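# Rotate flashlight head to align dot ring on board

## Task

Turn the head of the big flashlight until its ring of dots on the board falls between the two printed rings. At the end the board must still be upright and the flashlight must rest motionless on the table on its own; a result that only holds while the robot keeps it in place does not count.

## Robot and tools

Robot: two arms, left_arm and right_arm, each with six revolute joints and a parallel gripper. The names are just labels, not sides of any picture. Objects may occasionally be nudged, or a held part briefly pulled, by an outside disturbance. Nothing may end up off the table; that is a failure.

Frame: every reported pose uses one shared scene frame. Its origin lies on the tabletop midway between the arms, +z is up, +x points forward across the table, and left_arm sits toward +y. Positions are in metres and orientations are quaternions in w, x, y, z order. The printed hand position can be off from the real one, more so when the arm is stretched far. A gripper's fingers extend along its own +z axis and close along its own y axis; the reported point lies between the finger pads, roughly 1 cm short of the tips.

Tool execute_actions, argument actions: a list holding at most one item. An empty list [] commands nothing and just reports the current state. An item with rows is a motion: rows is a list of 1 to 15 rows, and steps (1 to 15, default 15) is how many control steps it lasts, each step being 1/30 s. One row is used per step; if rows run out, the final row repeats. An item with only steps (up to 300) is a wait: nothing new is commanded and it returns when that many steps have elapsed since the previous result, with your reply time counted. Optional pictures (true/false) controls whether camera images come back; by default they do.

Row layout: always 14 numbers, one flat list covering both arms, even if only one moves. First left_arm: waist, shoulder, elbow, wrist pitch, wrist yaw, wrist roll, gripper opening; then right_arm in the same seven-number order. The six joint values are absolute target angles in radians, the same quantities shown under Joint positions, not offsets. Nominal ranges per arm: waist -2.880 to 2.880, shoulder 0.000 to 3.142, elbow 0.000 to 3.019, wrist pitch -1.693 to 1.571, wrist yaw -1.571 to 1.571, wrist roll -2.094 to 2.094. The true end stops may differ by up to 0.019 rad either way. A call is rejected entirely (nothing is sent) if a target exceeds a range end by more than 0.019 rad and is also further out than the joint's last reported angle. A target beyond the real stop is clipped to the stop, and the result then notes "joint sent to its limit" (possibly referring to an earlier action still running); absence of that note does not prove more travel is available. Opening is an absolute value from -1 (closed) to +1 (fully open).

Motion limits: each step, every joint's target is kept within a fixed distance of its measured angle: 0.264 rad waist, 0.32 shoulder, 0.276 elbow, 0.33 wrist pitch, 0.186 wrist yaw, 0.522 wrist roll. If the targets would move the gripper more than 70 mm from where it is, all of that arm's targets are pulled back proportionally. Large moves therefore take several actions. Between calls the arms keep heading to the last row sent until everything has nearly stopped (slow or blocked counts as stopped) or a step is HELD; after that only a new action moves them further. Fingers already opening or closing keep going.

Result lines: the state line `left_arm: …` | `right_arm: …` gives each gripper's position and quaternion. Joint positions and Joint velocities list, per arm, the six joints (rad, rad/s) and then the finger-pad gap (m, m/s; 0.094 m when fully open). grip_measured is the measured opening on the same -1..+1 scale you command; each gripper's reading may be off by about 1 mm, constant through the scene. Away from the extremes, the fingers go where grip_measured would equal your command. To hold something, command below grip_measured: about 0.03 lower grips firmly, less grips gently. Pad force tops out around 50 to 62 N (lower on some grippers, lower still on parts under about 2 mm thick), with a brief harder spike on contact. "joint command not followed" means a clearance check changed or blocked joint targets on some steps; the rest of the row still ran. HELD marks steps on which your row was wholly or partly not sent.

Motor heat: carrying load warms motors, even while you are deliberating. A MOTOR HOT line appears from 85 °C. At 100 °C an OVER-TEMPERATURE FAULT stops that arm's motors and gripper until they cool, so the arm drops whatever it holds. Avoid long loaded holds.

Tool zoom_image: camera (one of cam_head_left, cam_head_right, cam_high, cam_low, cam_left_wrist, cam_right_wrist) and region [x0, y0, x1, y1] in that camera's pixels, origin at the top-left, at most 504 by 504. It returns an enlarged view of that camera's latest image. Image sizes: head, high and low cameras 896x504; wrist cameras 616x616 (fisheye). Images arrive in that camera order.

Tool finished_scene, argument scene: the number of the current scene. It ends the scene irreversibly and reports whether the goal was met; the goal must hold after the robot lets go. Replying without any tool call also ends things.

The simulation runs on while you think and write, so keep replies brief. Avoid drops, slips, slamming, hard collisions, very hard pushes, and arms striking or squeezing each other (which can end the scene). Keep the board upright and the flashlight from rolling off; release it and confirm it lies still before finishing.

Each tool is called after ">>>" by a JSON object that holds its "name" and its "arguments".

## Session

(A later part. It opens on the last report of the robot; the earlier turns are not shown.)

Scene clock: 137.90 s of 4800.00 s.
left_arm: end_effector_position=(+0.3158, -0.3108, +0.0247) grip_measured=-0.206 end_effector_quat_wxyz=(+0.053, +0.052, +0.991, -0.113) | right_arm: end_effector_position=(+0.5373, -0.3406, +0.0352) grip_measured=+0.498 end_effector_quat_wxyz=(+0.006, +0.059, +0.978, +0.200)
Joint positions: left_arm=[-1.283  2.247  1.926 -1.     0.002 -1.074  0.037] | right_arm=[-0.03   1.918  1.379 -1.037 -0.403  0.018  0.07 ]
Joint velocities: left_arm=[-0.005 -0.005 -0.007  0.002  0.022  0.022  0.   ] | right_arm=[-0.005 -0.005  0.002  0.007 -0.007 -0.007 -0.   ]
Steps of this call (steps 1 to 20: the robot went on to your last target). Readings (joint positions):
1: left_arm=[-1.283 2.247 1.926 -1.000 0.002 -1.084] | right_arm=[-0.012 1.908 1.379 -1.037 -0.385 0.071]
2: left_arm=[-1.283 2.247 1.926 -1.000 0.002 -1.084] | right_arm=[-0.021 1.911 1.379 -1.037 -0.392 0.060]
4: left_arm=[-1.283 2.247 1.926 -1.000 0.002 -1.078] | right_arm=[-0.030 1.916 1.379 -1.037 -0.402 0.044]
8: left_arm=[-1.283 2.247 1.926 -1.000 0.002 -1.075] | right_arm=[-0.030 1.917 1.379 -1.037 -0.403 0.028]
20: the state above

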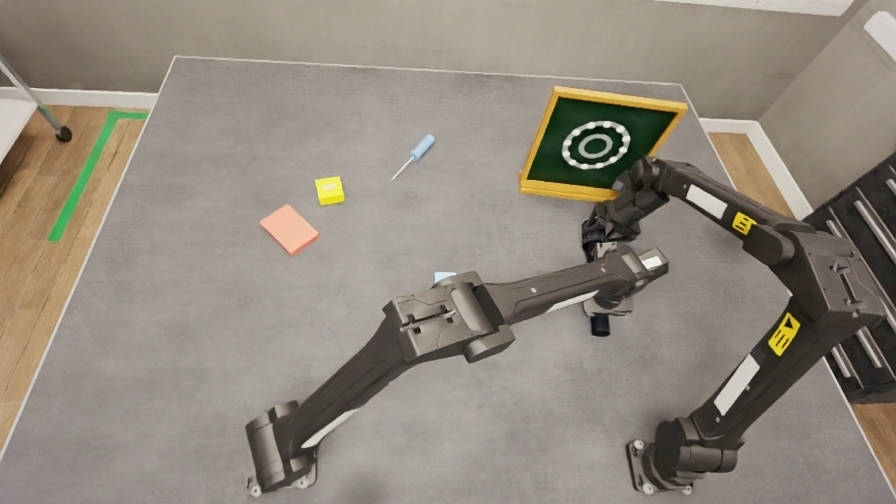

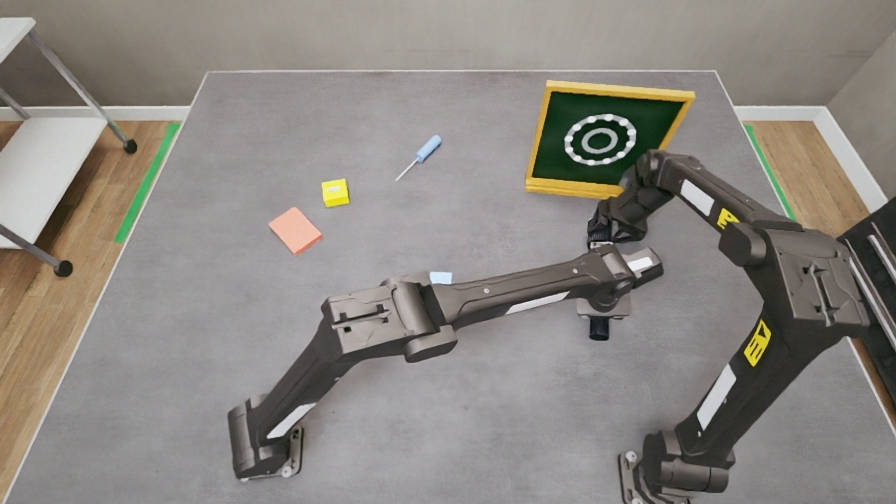

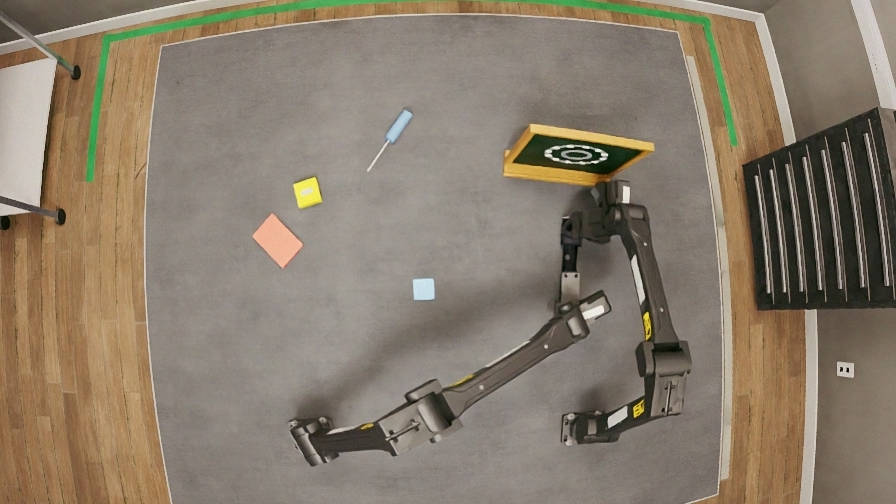

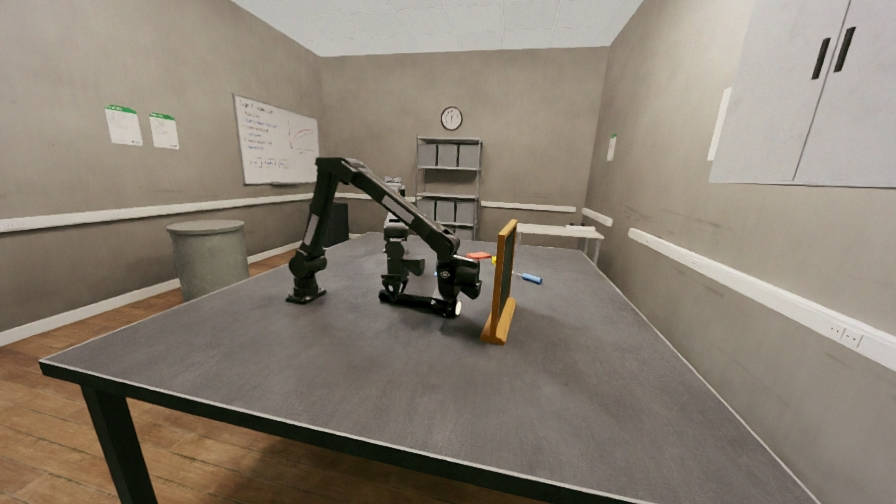

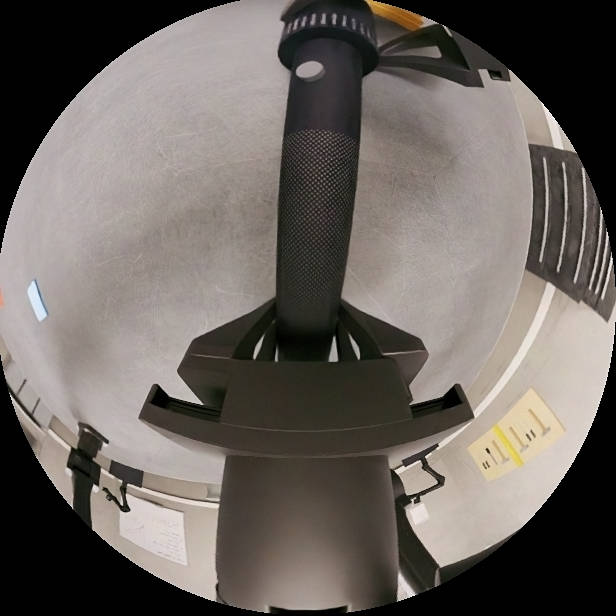

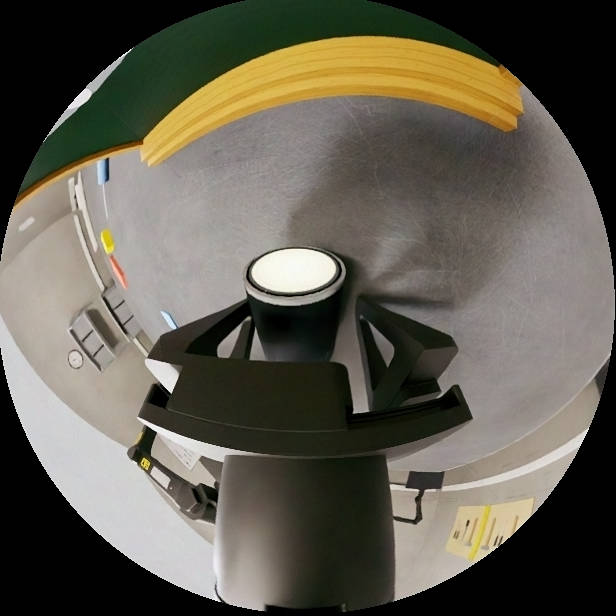

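Adjust, close, repeat the stroke.

>>> {"name": "execute_actions", "arguments": {"actions": [{"rows":[[-1.281,2.258,1.932,-0.995,0,-1.06,-0.25,-0.006,1.937,1.374,-1.03,-0.4,0.0,0.5]],"steps":12}], "pictures": false}}

>>> {"name": "execute_actions", "arguments": {"actions": [{"rows":[[-1.281,2.258,1.932,-0.995,0,-1.06,-0.25,-0.012,1.93,1.374,-1.03,-0.4,0.0,0.15]],"steps":8}], "pictures": false}}

>>> {"name": "execute_actions", "arguments": {"actions": [{"rows":[[-1.281,2.258,1.932,-0.995,0,-1.06,-0.25,-0.001,1.920,1.374,-1.03,-0.365,0.02,0.15],[-1.281,2.258,1.932,-0.995,0,-1.06,-0.25,0.007,1.917,1.374,-1.03,-0.34,0.028,0.15],[-1.281,2.258,1.932,-0.995,0,-1.06,-0.25,0.014,1.914,1.374,-1.03,-0.315,0.036,0.15],[-1.281,2.258,1.932,-0.995,0,-1.06,-0.25,0.022,1.912,1.374,-1.03,-0.29,0.045,0.15],[-1.281,2.258,1.932,-0.995,0,-1.06,-0.25,0.030,1.909,1.374,-1.03,-0.265,0.054,0.15],[-1.281,2.258,1.932,-0.995,0,-1.06,-0.25,0.037,1.907,1.374,-1.03,-0.24,0.062,0.15],[-1.281,2.258,1.932,-0.995,0,-1.06,-0.25,0.045,1.905,1.374,-1.03,-0.215,0.071,0.15],[-1.281,2.258,1.932,-0.995,0,-1.06,-0.25,0.053,1.904,1.374,-1.03,-0.19,0.08,0.15],[-1.281,2.258,1.932,-0.995,0,-1.06,-0.25,0.061,1.902,1.374,-1.03,-0.165,0.089,0.15],[-1.281,2.258,1.932,-0.995,0,-1.06,-0.25,0.069,1.901,1.374,-1.03,-0.14,0.097,0.15],[-1.281,2.258,1.932,-0.995,0,-1.06,-0.25,0.076,1.90,1.374,-1.03,-0.115,0.106,0.15],[-1.281,2.258,1.932,-0.995,0,-1.06,-0.25,0.084,1.899,1.374,-1.03,-0.09,0.115,0.15],[-1.281,2.258,1.932,-0.995,0,-1.06,-0.25,0.092,1.898,1.374,-1.03,-0.065,0.124,0.15],[-1.281,2.258,1.932,-0.995,0,-1.06,-0.25,0.10,1.897,1.374,-1.03,-0.04,0.132,0.15],[-1.281,2.258,1.932,-0.995,0,-1.06,-0.25,0.108,1.897,1.374,-1.03,-0.015,0.141,0.15]]}], "pictures": false}}

>>> {"name": "execute_actions", "arguments": {"actions": [{"rows":[[-1.281,2.258,1.932,-0.995,0,-1.06,-0.25,0.116,1.899,1.374,-1.03,0.01,0.15,0.15],[-1.281,2.258,1.932,-0.995,0,-1.06,-0.25,0.124,1.901,1.374,-1.03,0.035,0.159,0.15],[-1.281,2.258,1.932,-0.995,0,-1.06,-0.25,0.132,1.903,1.374,-1.03,0.06,0.167,0.15],[-1.281,2.258,1.932,-0.995,0,-1.06,-0.25,0.14,1.905,1.374,-1.03,0.085,0.176,0.15],[-1.281,2.258,1.932,-0.995,0,-1.06,-0.25,0.148,1.907,1.374,-1.03,0.11,0.185,0.15],[-1.281,2.258,1.932,-0.995,0,-1.06,-0.25,0.156,1.909,1.374,-1.03,0.135,0.194,0.15],[-1.281,2.258,1.932,-0.995,0,-1.06,-0.25,0.163,1.911,1.374,-1.03,0.16,0.202,0.15],[-1.281,2.258,1.932,-0.995,0,-1.06,-0.25,0.171,1.912,1.374,-1.03,0.185,0.211,0.15],[-1.281,2.258,1.932,-0.995,0,-1.06,-0.25,0.179,1.914,1.374,-1.03,0.21,0.22,0.15],[-1.281,2.258,1.932,-0.995,0,-1.06,-0.25,0.187,1.915,1.374,-1.03,0.235,0.229,0.15],[-1.281,2.258,1.932,-0.995,0,-1.06,-0.25,0.195,1.917,1.374,-1.03,0.26,0.237,0.15],[-1.281,2.258,1.932,-0.995,0,-1.06,-0.25,0.202,1.919,1.374,-1.03,0.285,0.246,0.15],[-1.281,2.258,1.932,-0.995,0,-1.06,-0.25,0.21,1.922,1.374,-1.03,0.31,0.255,0.15],[-1.281,2.258,1.932,-0.995,0,-1.06,-0.25,0.218,1.924,1.374,-1.03,0.335,0.264,0.15],[-1.281,2.258,1.932,-0.995,0,-1.06,-0.25,0.223,1.927,1.374,-1.03,0.36,0.272,0.15]]}], "pictures": false}}

>>> {"name": "execute_actions", "arguments": {"actions": [{"steps":12}]}}

>>> {"name": "zoom_image", "arguments": {"camera": "cam_head_right", "region": [520,80,700,200]}}

Scene clock: 157.83 s of 4800.00 s.
left_arm: end_effector_position=(+0.3158, -0.3108, +0.0247) grip_measured=-0.206 end_effector_quat_wxyz=(+0.053, +0.052, +0.991, -0.113) | right_arm: end_effector_position=(+0.5360, -0.3341, +0.0297) grip_measured=+0.498 end_effector_quat_wxyz=(+0.000, +0.051, +0.979, +0.199)
Joint positions: left_arm=[-1.283  2.247  1.926 -1.     0.002 -1.074  0.037] | right_arm=[-0.018  1.928  1.379 -1.037 -0.401  0.012  0.07 ]
Joint velocities: left_arm=[-0.005 -0.015 -0.007 -0.002  0.007 -0.066 -0.   ] | right_arm=[-0.015 -0.005  0.012 -0.002  0.081 -0.007 -0.001]
Steps of this call (steps 1 to 15: the robot went on to your last target; steps 16 to 90: nothing new was sent; then 16.53 s passed at rest; steps 91 to 102: all 12 steps of this action). Readings (joint positions):
91: left_arm=[-1.283 2.247 1.926 -1.000 0.002 -1.074] | right_arm=[-0.029 1.919 1.379 -1.037 -0.402 0.017]
92: left_arm=[-1.283 2.247 1.926 -1.000 0.002 -1.074] | right_arm=[-0.029 1.919 1.379 -1.037 -0.402 0.016]
94: left_arm=[-1.283 2.247 1.926 -1.000 0.002 -1.074] | right_arm=[-0.025 1.923 1.379 -1.037 -0.402 0.015]
98: left_arm=[-1.283 2.247 1.926 -1.000 0.002 -1.074] | right_arm=[-0.018 1.928 1.379 -1.037 -0.401 0.014]
102: the state above

Scene clock: 158.10 s of 4800.00 s.
left_arm: end_effector_position=(+0.3158, -0.3108, +0.0247) grip_measured=-0.206 end_effector_quat_wxyz=(+0.053, +0.056, +0.991, -0.113) | right_arm: end_effector_position=(+0.5361, -0.3331, +0.0300) grip_measured=+0.188 end_effector_quat_wxyz=(+0.000, +0.051, +0.978, +0.201)
Joint positions: left_arm=[-1.283  2.247  1.926 -1.     0.002 -1.068  0.037] | right_arm=[-0.017  1.928  1.379 -1.037 -0.404  0.012  0.056]
Joint velocities: left_arm=[-0.005 -0.015 -0.012  0.012 -0.037  0.007  0.001] | right_arm=[-0.015  0.005 -0.007 -0.012 -0.022 -0.022  0.001]
Steps of this call (steps 1 to 8: all 8 steps of this action). Readings (joint positions):
1: left_arm=[-1.283 2.247 1.926 -1.000 0.002 -1.074] | right_arm=[-0.018 1.928 1.379 -1.037 -0.401 0.012]
2: left_arm=[-1.283 2.247 1.926 -1.000 0.002 -1.070] | right_arm=[-0.018 1.928 1.379 -1.037 -0.405 0.012]
4: left_arm=[-1.283 2.247 1.926 -1.000 0.002 -1.068] | right_arm=[-0.017 1.928 1.379 -1.037 -0.404 0.012]
8: the state above

Scene clock: 158.60 s of 4800.00 s.
left_arm: end_effector_position=(+0.3144, -0.3125, +0.0250) grip_measured=-0.206 end_effector_quat_wxyz=(+0.052, +0.055, +0.990, -0.116) | right_arm: end_effector_position=(+0.5346, -0.3356, +0.0297) grip_measured=+0.188 end_effector_quat_wxyz=(+0.003, +0.064, +0.998, +0.027)
Joint positions: left_arm=[-1.285  2.247  1.926 -0.996  0.006 -1.07   0.037] | right_arm=[ 0.086  1.903  1.379 -1.037 -0.053  0.143  0.056]
Joint velocities: left_arm=[-0.015 -0.005 -0.017  0.007 -0.022  0.022  0.001] | right_arm=[ 0.22  -0.024  0.002  0.012  0.608  0.242  0.   ]
Steps of this call (steps 1 to 15: all 15 steps of this action). Readings (joint positions):
1: left_arm=[-1.283 2.247 1.926 -1.000 0.002 -1.067] | right_arm=[-0.016 1.928 1.379 -1.037 -0.396 0.014]
2: left_arm=[-1.283 2.247 1.926 -0.998 0.002 -1.065] | right_arm=[-0.013 1.926 1.379 -1.037 -0.380 0.020]
4: left_arm=[-1.283 2.247 1.926 -0.996 0.003 -1.062] | right_arm=[-0.002 1.921 1.379 -1.037 -0.333 0.039]
8: left_arm=[-1.284 2.247 1.926 -0.996 0.005 -1.065] | right_arm=[0.032 1.911 1.379 -1.037 -0.228 0.077]
15: the state above

Scene clock: 159.10 s of 4800.00 s.
left_arm: end_effector_position=(+0.3142, -0.3126, +0.0250) grip_measured=-0.206 end_effector_quat_wxyz=(+0.052, +0.053, +0.991, -0.116) | right_arm: end_effector_position=(+0.5359, -0.3350, +0.0309) grip_measured=+0.188 end_effector_quat_wxyz=(+0.030, +0.066, +0.985, -0.157)
Joint positions: left_arm=[-1.285  2.247  1.926 -0.996  0.006 -1.076  0.037] | right_arm=[ 0.204  1.917  1.379 -1.037  0.322  0.266  0.056]
Joint velocities: left_arm=[-0.005  0.015  0.002 -0.002 -0.125 -0.037 -0.   ] | right_arm=[ 0.239  0.063 -0.012  0.022  0.623  0.212 -0.001]
Steps of this call (steps 1 to 15: all 15 steps of this action). Readings (joint positions):
1: left_arm=[-1.285 2.247 1.926 -0.996 0.006 -1.070] | right_arm=[0.094 1.903 1.379 -1.037 -0.028 0.152]
2: left_arm=[-1.285 2.247 1.926 -0.996 0.006 -1.070] | right_arm=[0.102 1.903 1.379 -1.037 -0.003 0.161]
4: left_arm=[-1.285 2.247 1.926 -0.996 0.006 -1.071] | right_arm=[0.118 1.903 1.379 -1.037 0.048 0.179]
8: left_arm=[-1.285 2.247 1.926 -0.996 0.006 -1.073] | right_arm=[0.149 1.904 1.379 -1.037 0.148 0.213]
15: the state above

Scene clock: 159.50 s of 4800.00 s.
left_arm: end_effector_position=(+0.3144, -0.3125, +0.0250) grip_measured=-0.206 end_effector_quat_wxyz=(+0.052, +0.048, +0.991, -0.116) | right_arm: end_effector_position=(+0.5360, -0.3325, +0.0309) grip_measured=+0.188 end_effector_quat_wxyz=(+0.033, +0.062, +0.983, -0.171)
Joint positions: left_arm=[-1.285  2.247  1.926 -0.996  0.005 -1.085  0.037] | right_arm=[ 0.217  1.92   1.379 -1.037  0.35   0.272  0.056]
Joint velocities: left_arm=[-0.024  0.005  0.017  0.002 -0.007 -0.007 -0.001] | right_arm=[-0.015 -0.024  0.007  0.012  0.037  0.037 -0.001]
Steps of this call (steps 1 to 12: the robot went on to your last target). Readings (joint positions):
1: left_arm=[-1.285 2.247 1.926 -0.996 0.006 -1.078] | right_arm=[0.211 1.919 1.379 -1.037 0.339 0.271]
2: left_arm=[-1.285 2.247 1.926 -0.996 0.005 -1.081] | right_arm=[0.215 1.919 1.379 -1.037 0.346 0.272]
4: left_arm=[-1.285 2.247 1.926 -0.996 0.005 -1.084] | right_arm=[0.217 1.920 1.379 -1.037 0.350 0.272]
8: left_arm=[-1.285 2.247 1.926 -0.996 0.005 -1.085] | right_arm=[0.217 1.920 1.379 -1.037 0.350 0.272]
12: the state above

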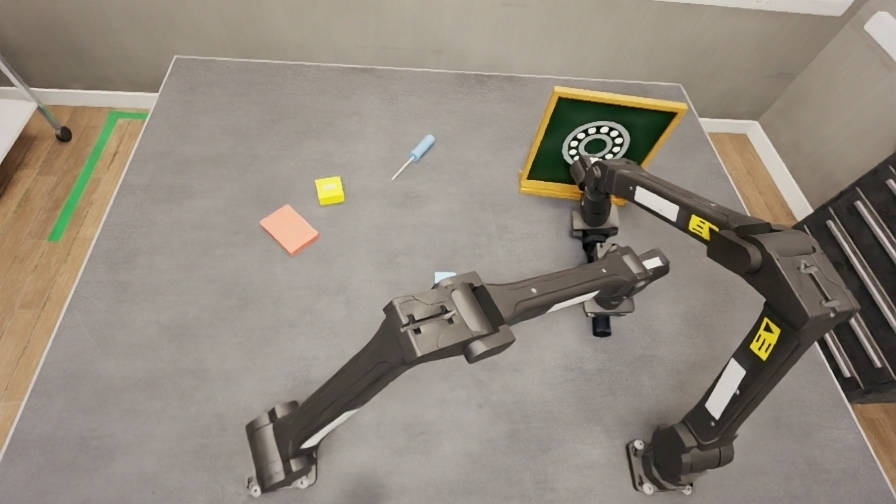

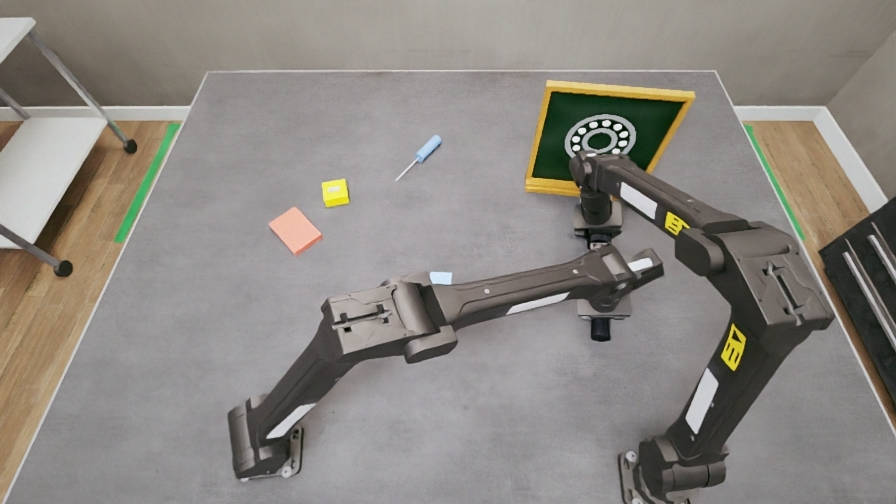

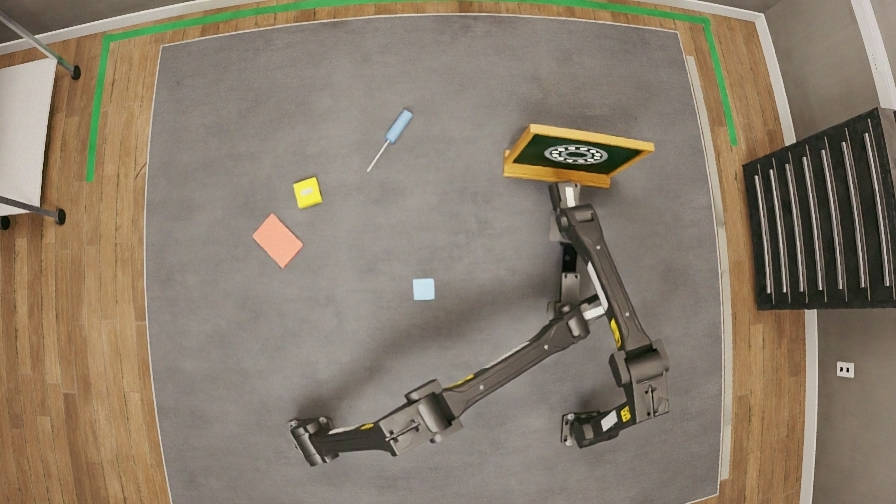

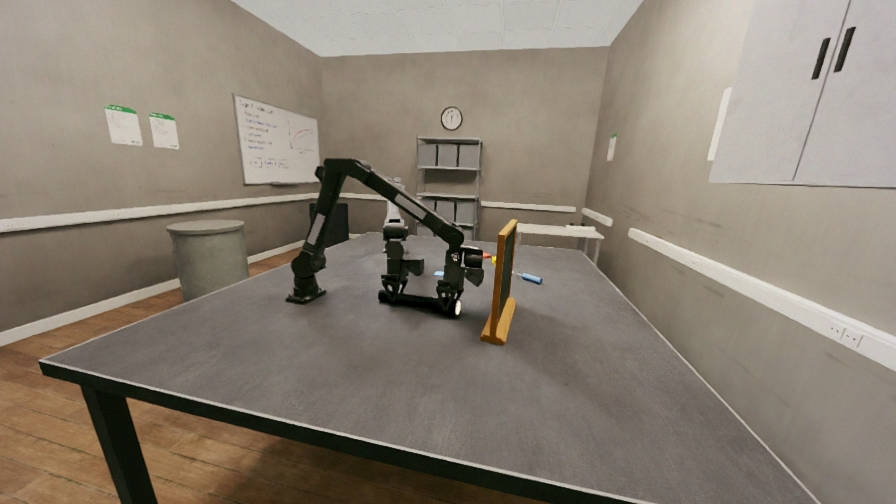

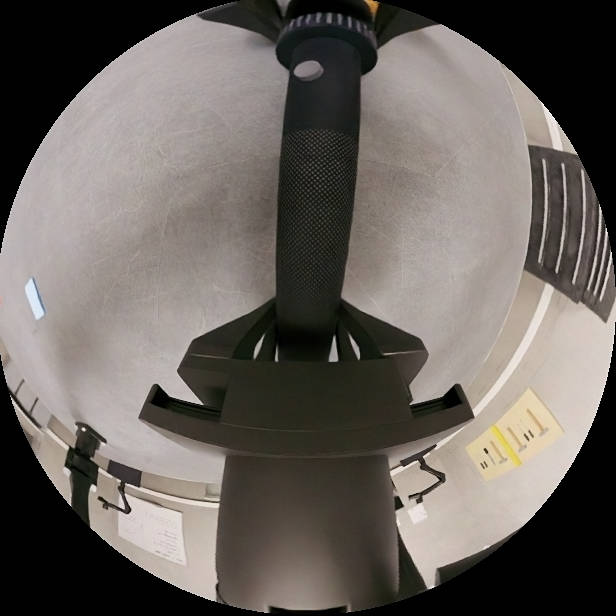

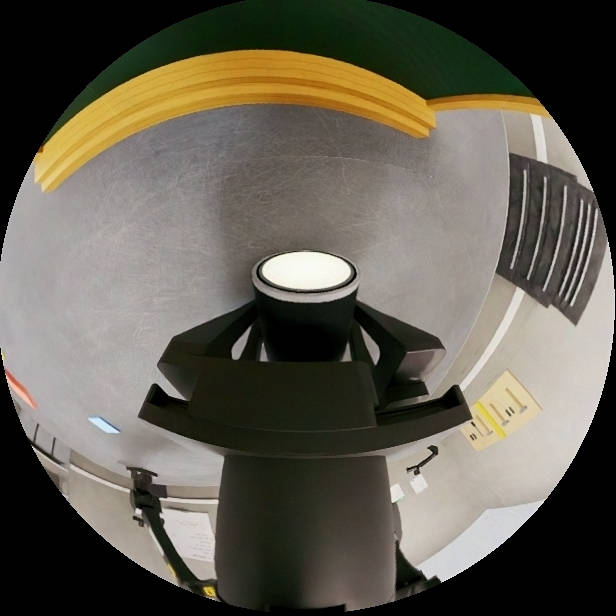

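Region (520, 80, 700, 200) of cam_head_right's 896x504 image, scaled by 2.800, with more detail than that image has.

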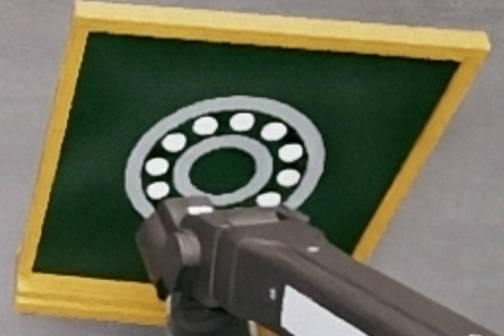

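>>> {"name": "execute_actions", "arguments": {"actions": [{"rows":[[-1.281,2.258,1.932,-0.995,0,-1.06,-0.25,0.223,1.92,1.374,-1.03,0.36,0.272,0.6],[-1.281,2.258,1.932,-0.995,0,-1.06,-0.25,0.223,1.92,1.374,-1.03,0.36,0.272,0.6],[-1.281,2.258,1.932,-0.995,0,-1.06,-0.25,0.223,1.92,1.374,-1.03,0.36,0.272,0.6],[-1.281,2.258,1.932,-0.995,0,-1.06,-0.25,0.223,1.92,1.374,-1.03,0.36,0.272,0.6],[-1.281,2.258,1.932,-0.995,0,-1.06,-0.25,0.235,1.89,1.374,-1.03,0.36,0.272,0.6],[-1.281,2.258,1.932,-0.995,0,-1.06,-0.25,0.235,1.89,1.374,-1.03,0.36,0.272,0.6],[-1.281,2.258,1.932,-0.995,0,-1.06,-0.25,0.245,1.87,1.374,-1.03,0.36,0.272,0.8],[-1.281,2.258,1.932,-0.995,0,-1.06,-0.25,0.245,1.87,1.374,-1.03,0.36,0.272,0.8],[-1.281,2.258,1.932,-0.995,0,-1.06,-0.25,0.255,1.84,1.374,-1.03,0.36,0.272,0.8],[-1.281,2.258,1.932,-0.995,0,-1.06,-0.25,0.255,1.84,1.374,-1.03,0.36,0.272,0.8],[-1.281,2.25,1.932,-0.995,0,-1.07,0.4,0.265,1.80,1.374,-1.06,0.36,0.272,0.8]]}], "pictures": false}}

>>> {"name": "execute_actions", "arguments": {"actions": [{"rows":[[-1.281,2.22,1.932,-1.02,0,-1.07,0.4,0.265,1.80,1.374,-1.06,0.36,0.272,0.8],[-1.281,2.22,1.932,-1.02,0,-1.07,0.4,0.265,1.80,1.374,-1.06,0.36,0.272,0.8],[-1.281,2.22,1.932,-1.02,0,-1.07,0.4,0.265,1.80,1.374,-1.06,0.36,0.272,0.8],[-1.281,2.22,1.932,-1.02,0,-1.07,0.4,0.265,1.80,1.374,-1.06,0.36,0.272,0.8],[-1.281,2.18,1.932,-1.05,0,-1.07,0.4,0.265,1.80,1.374,-1.06,0.36,0.272,0.8]]}], "pictures": false}}

>>> {"name": "execute_actions", "arguments": {"actions": [{"steps":15}]}}

Scene clock: 170.17 s of 4800.00 s.
left_arm: end_effector_position=(+0.3145, -0.3124, +0.0250) grip_measured=+0.397 end_effector_quat_wxyz=(+0.052, +0.051, +0.991, -0.116) | right_arm: end_effector_position=(+0.5395, -0.3130, +0.0811) grip_measured=+0.797 end_effector_quat_wxyz=(+0.079, +0.052, +0.982, -0.164)
Joint positions: left_arm=[-1.285  2.247  1.926 -0.996  0.004 -1.078  0.066] | right_arm=[ 0.254  1.822  1.375 -1.042  0.357  0.273  0.084]
Joint velocities: left_arm=[-0.005  0.005  0.007  0.017 -0.022  0.007  0.003] | right_arm=[ 0.112 -0.444  0.017 -0.012  0.051 -0.007  0.   ]
Steps of this call (steps 1 to 30: the robot went on to your last target; steps 31 to 90: nothing new was sent; then 7.17 s passed at rest; steps 91 to 105: all 15 steps of this action). Readings (joint positions):
91: left_arm=[-1.285 2.247 1.926 -0.996 0.004 -1.084] | right_arm=[0.217 1.920 1.379 -1.037 0.353 0.273]
92: left_arm=[-1.285 2.247 1.926 -0.996 0.004 -1.082] | right_arm=[0.217 1.920 1.379 -1.037 0.356 0.273]
94: left_arm=[-1.285 2.247 1.926 -0.996 0.004 -1.081] | right_arm=[0.217 1.920 1.379 -1.037 0.357 0.273]
98: left_arm=[-1.285 2.247 1.926 -0.996 0.004 -1.081] | right_arm=[0.221 1.913 1.378 -1.037 0.357 0.273]
105: the state above

Scene clock: 170.67 s of 4800.00 s.
left_arm: end_effector_position=(+0.3122, -0.3065, +0.0664) grip_measured=+0.398 end_effector_quat_wxyz=(+0.056, +0.052, +0.989, -0.123) | right_arm: end_effector_position=(+0.5402, -0.3090, +0.0963) grip_measured=+0.797 end_effector_quat_wxyz=(+0.093, +0.050, +0.981, -0.161)
Joint positions: left_arm=[-1.285  2.182  1.921 -1.038  0.004 -1.077  0.066] | right_arm=[ 0.261  1.793  1.375 -1.044  0.359  0.273  0.084]
Joint velocities: left_arm=[ 0.015 -0.083 -0.017 -0.017 -0.007  0.037 -0.001] | right_arm=[-0.005 -0.005 -0.002 -0.002  0.007 -0.051  0.001]
Steps of this call (steps 1 to 15: all 15 steps of this action). Readings (joint positions):
1: left_arm=[-1.285 2.246 1.926 -0.997 0.004 -1.078] | right_arm=[0.258 1.809 1.375 -1.042 0.357 0.273]
2: left_arm=[-1.285 2.246 1.926 -1.002 0.004 -1.078] | right_arm=[0.260 1.799 1.375 -1.042 0.358 0.273]
4: left_arm=[-1.285 2.244 1.926 -1.007 0.004 -1.078] | right_arm=[0.261 1.788 1.375 -1.042 0.358 0.273]
8: left_arm=[-1.285 2.223 1.921 -1.036 0.004 -1.077] | right_arm=[0.261 1.791 1.375 -1.044 0.359 0.273]
15: the state above

Scene clock: 171.17 s of 4800.00 s.
left_arm: end_effector_position=(+0.3122, -0.3066, +0.0680) grip_measured=+0.398 end_effector_quat_wxyz=(+0.057, +0.052, +0.989, -0.124) | right_arm: end_effector_position=(+0.5402, -0.3090, +0.0963) grip_measured=+0.797 end_effector_quat_wxyz=(+0.093, +0.050, +0.981, -0.161)
Joint positions: left_arm=[-1.285  2.179  1.921 -1.038  0.004 -1.077  0.066] | right_arm=[ 0.261  1.793  1.375 -1.044  0.359  0.273  0.084]
Joint velocities: left_arm=[-0.024 -0.015 -0.007  0.007  0.007 -0.022 -0.001] | right_arm=[-0.005 -0.015 -0.012  0.002 -0.037  0.051  0.   ]
Steps of this call (steps 1 to 15: the robot went on to your last target). Readings (joint positions):
1: left_arm=[-1.285 2.180 1.921 -1.038 0.004 -1.077] | right_arm=[0.261 1.793 1.375 -1.044 0.359 0.273]
2: left_arm=[-1.285 2.179 1.921 -1.038 0.004 -1.077] | right_arm=[0.261 1.793 1.375 -1.044 0.359 0.273]
4: left_arm=[-1.285 2.179 1.921 -1.038 0.004 -1.077] | right_arm=[0.261 1.793 1.375 -1.044 0.359 0.273]
8: left_arm=[-1.285 2.179 1.921 -1.038 0.004 -1.077] | right_arm=[0.261 1.793 1.375 -1.044 0.359 0.273]
15: the state above
All arms were judged still, so your last target was given up. Only a new action makes them travel on or press farther. Fingers that are still opening or closing keep moving.

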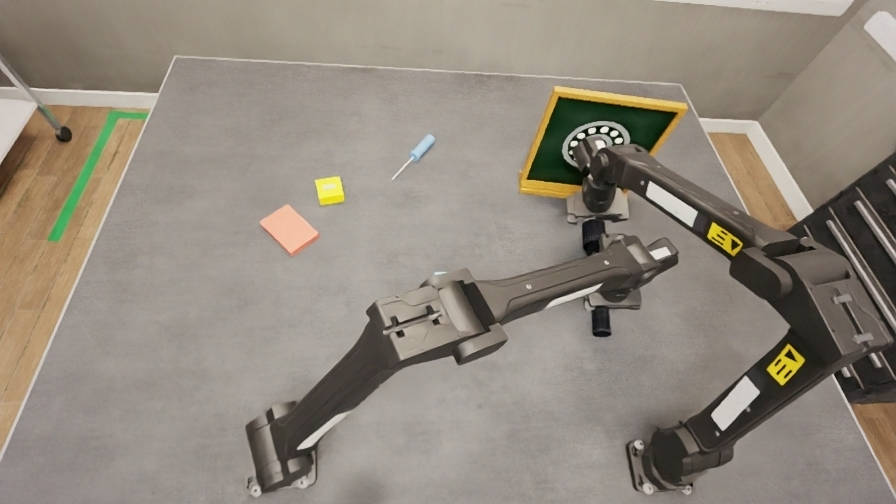

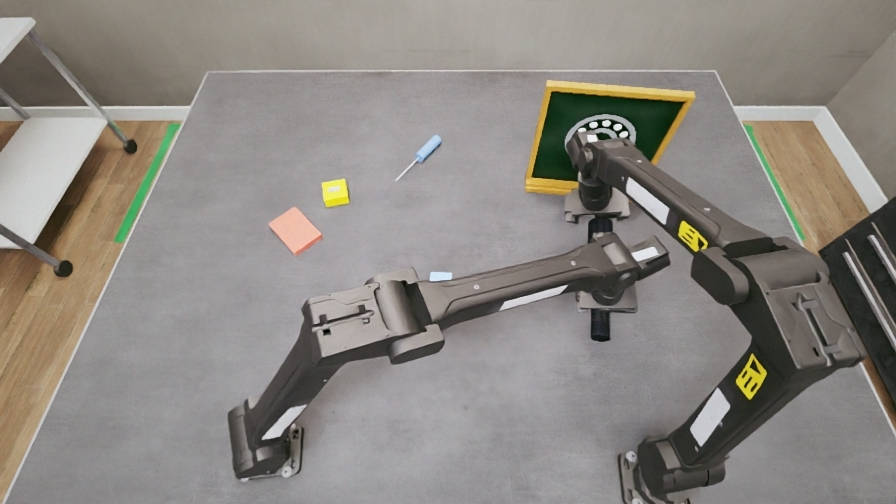

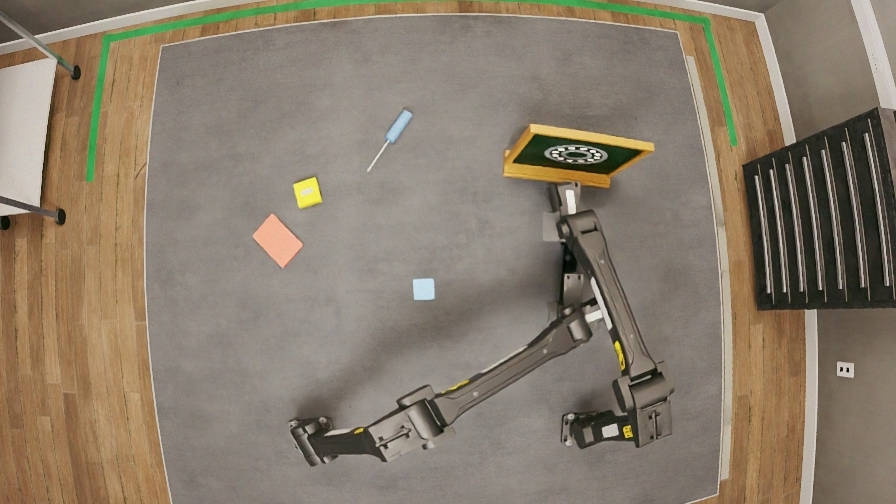

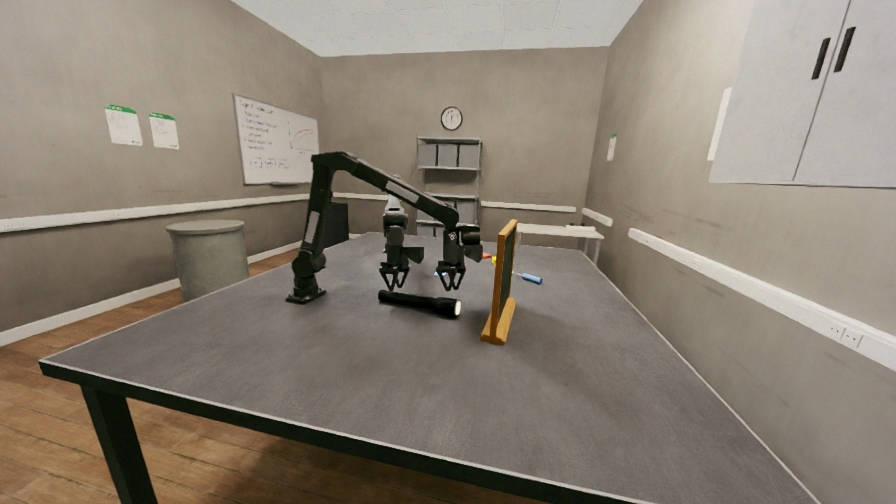

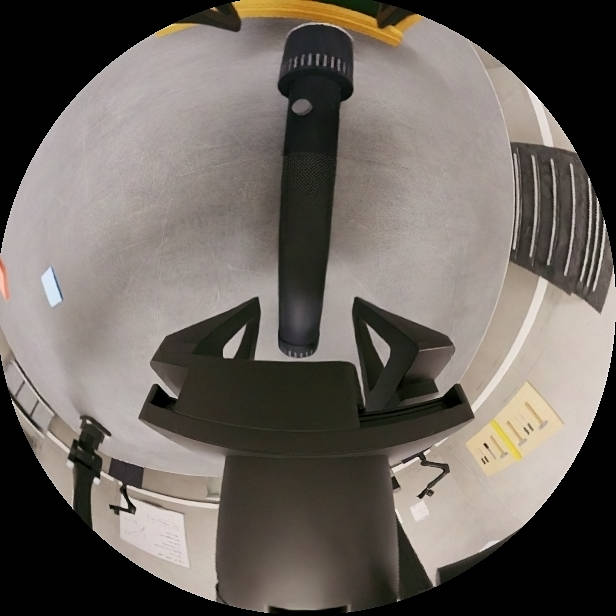

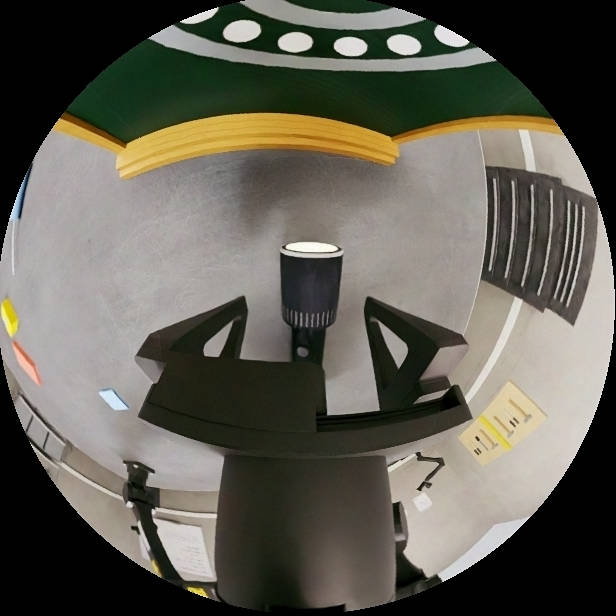

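>>> {"name": "finished_scene", "arguments": {"scene": 1}}

The scene is finished: the task was done.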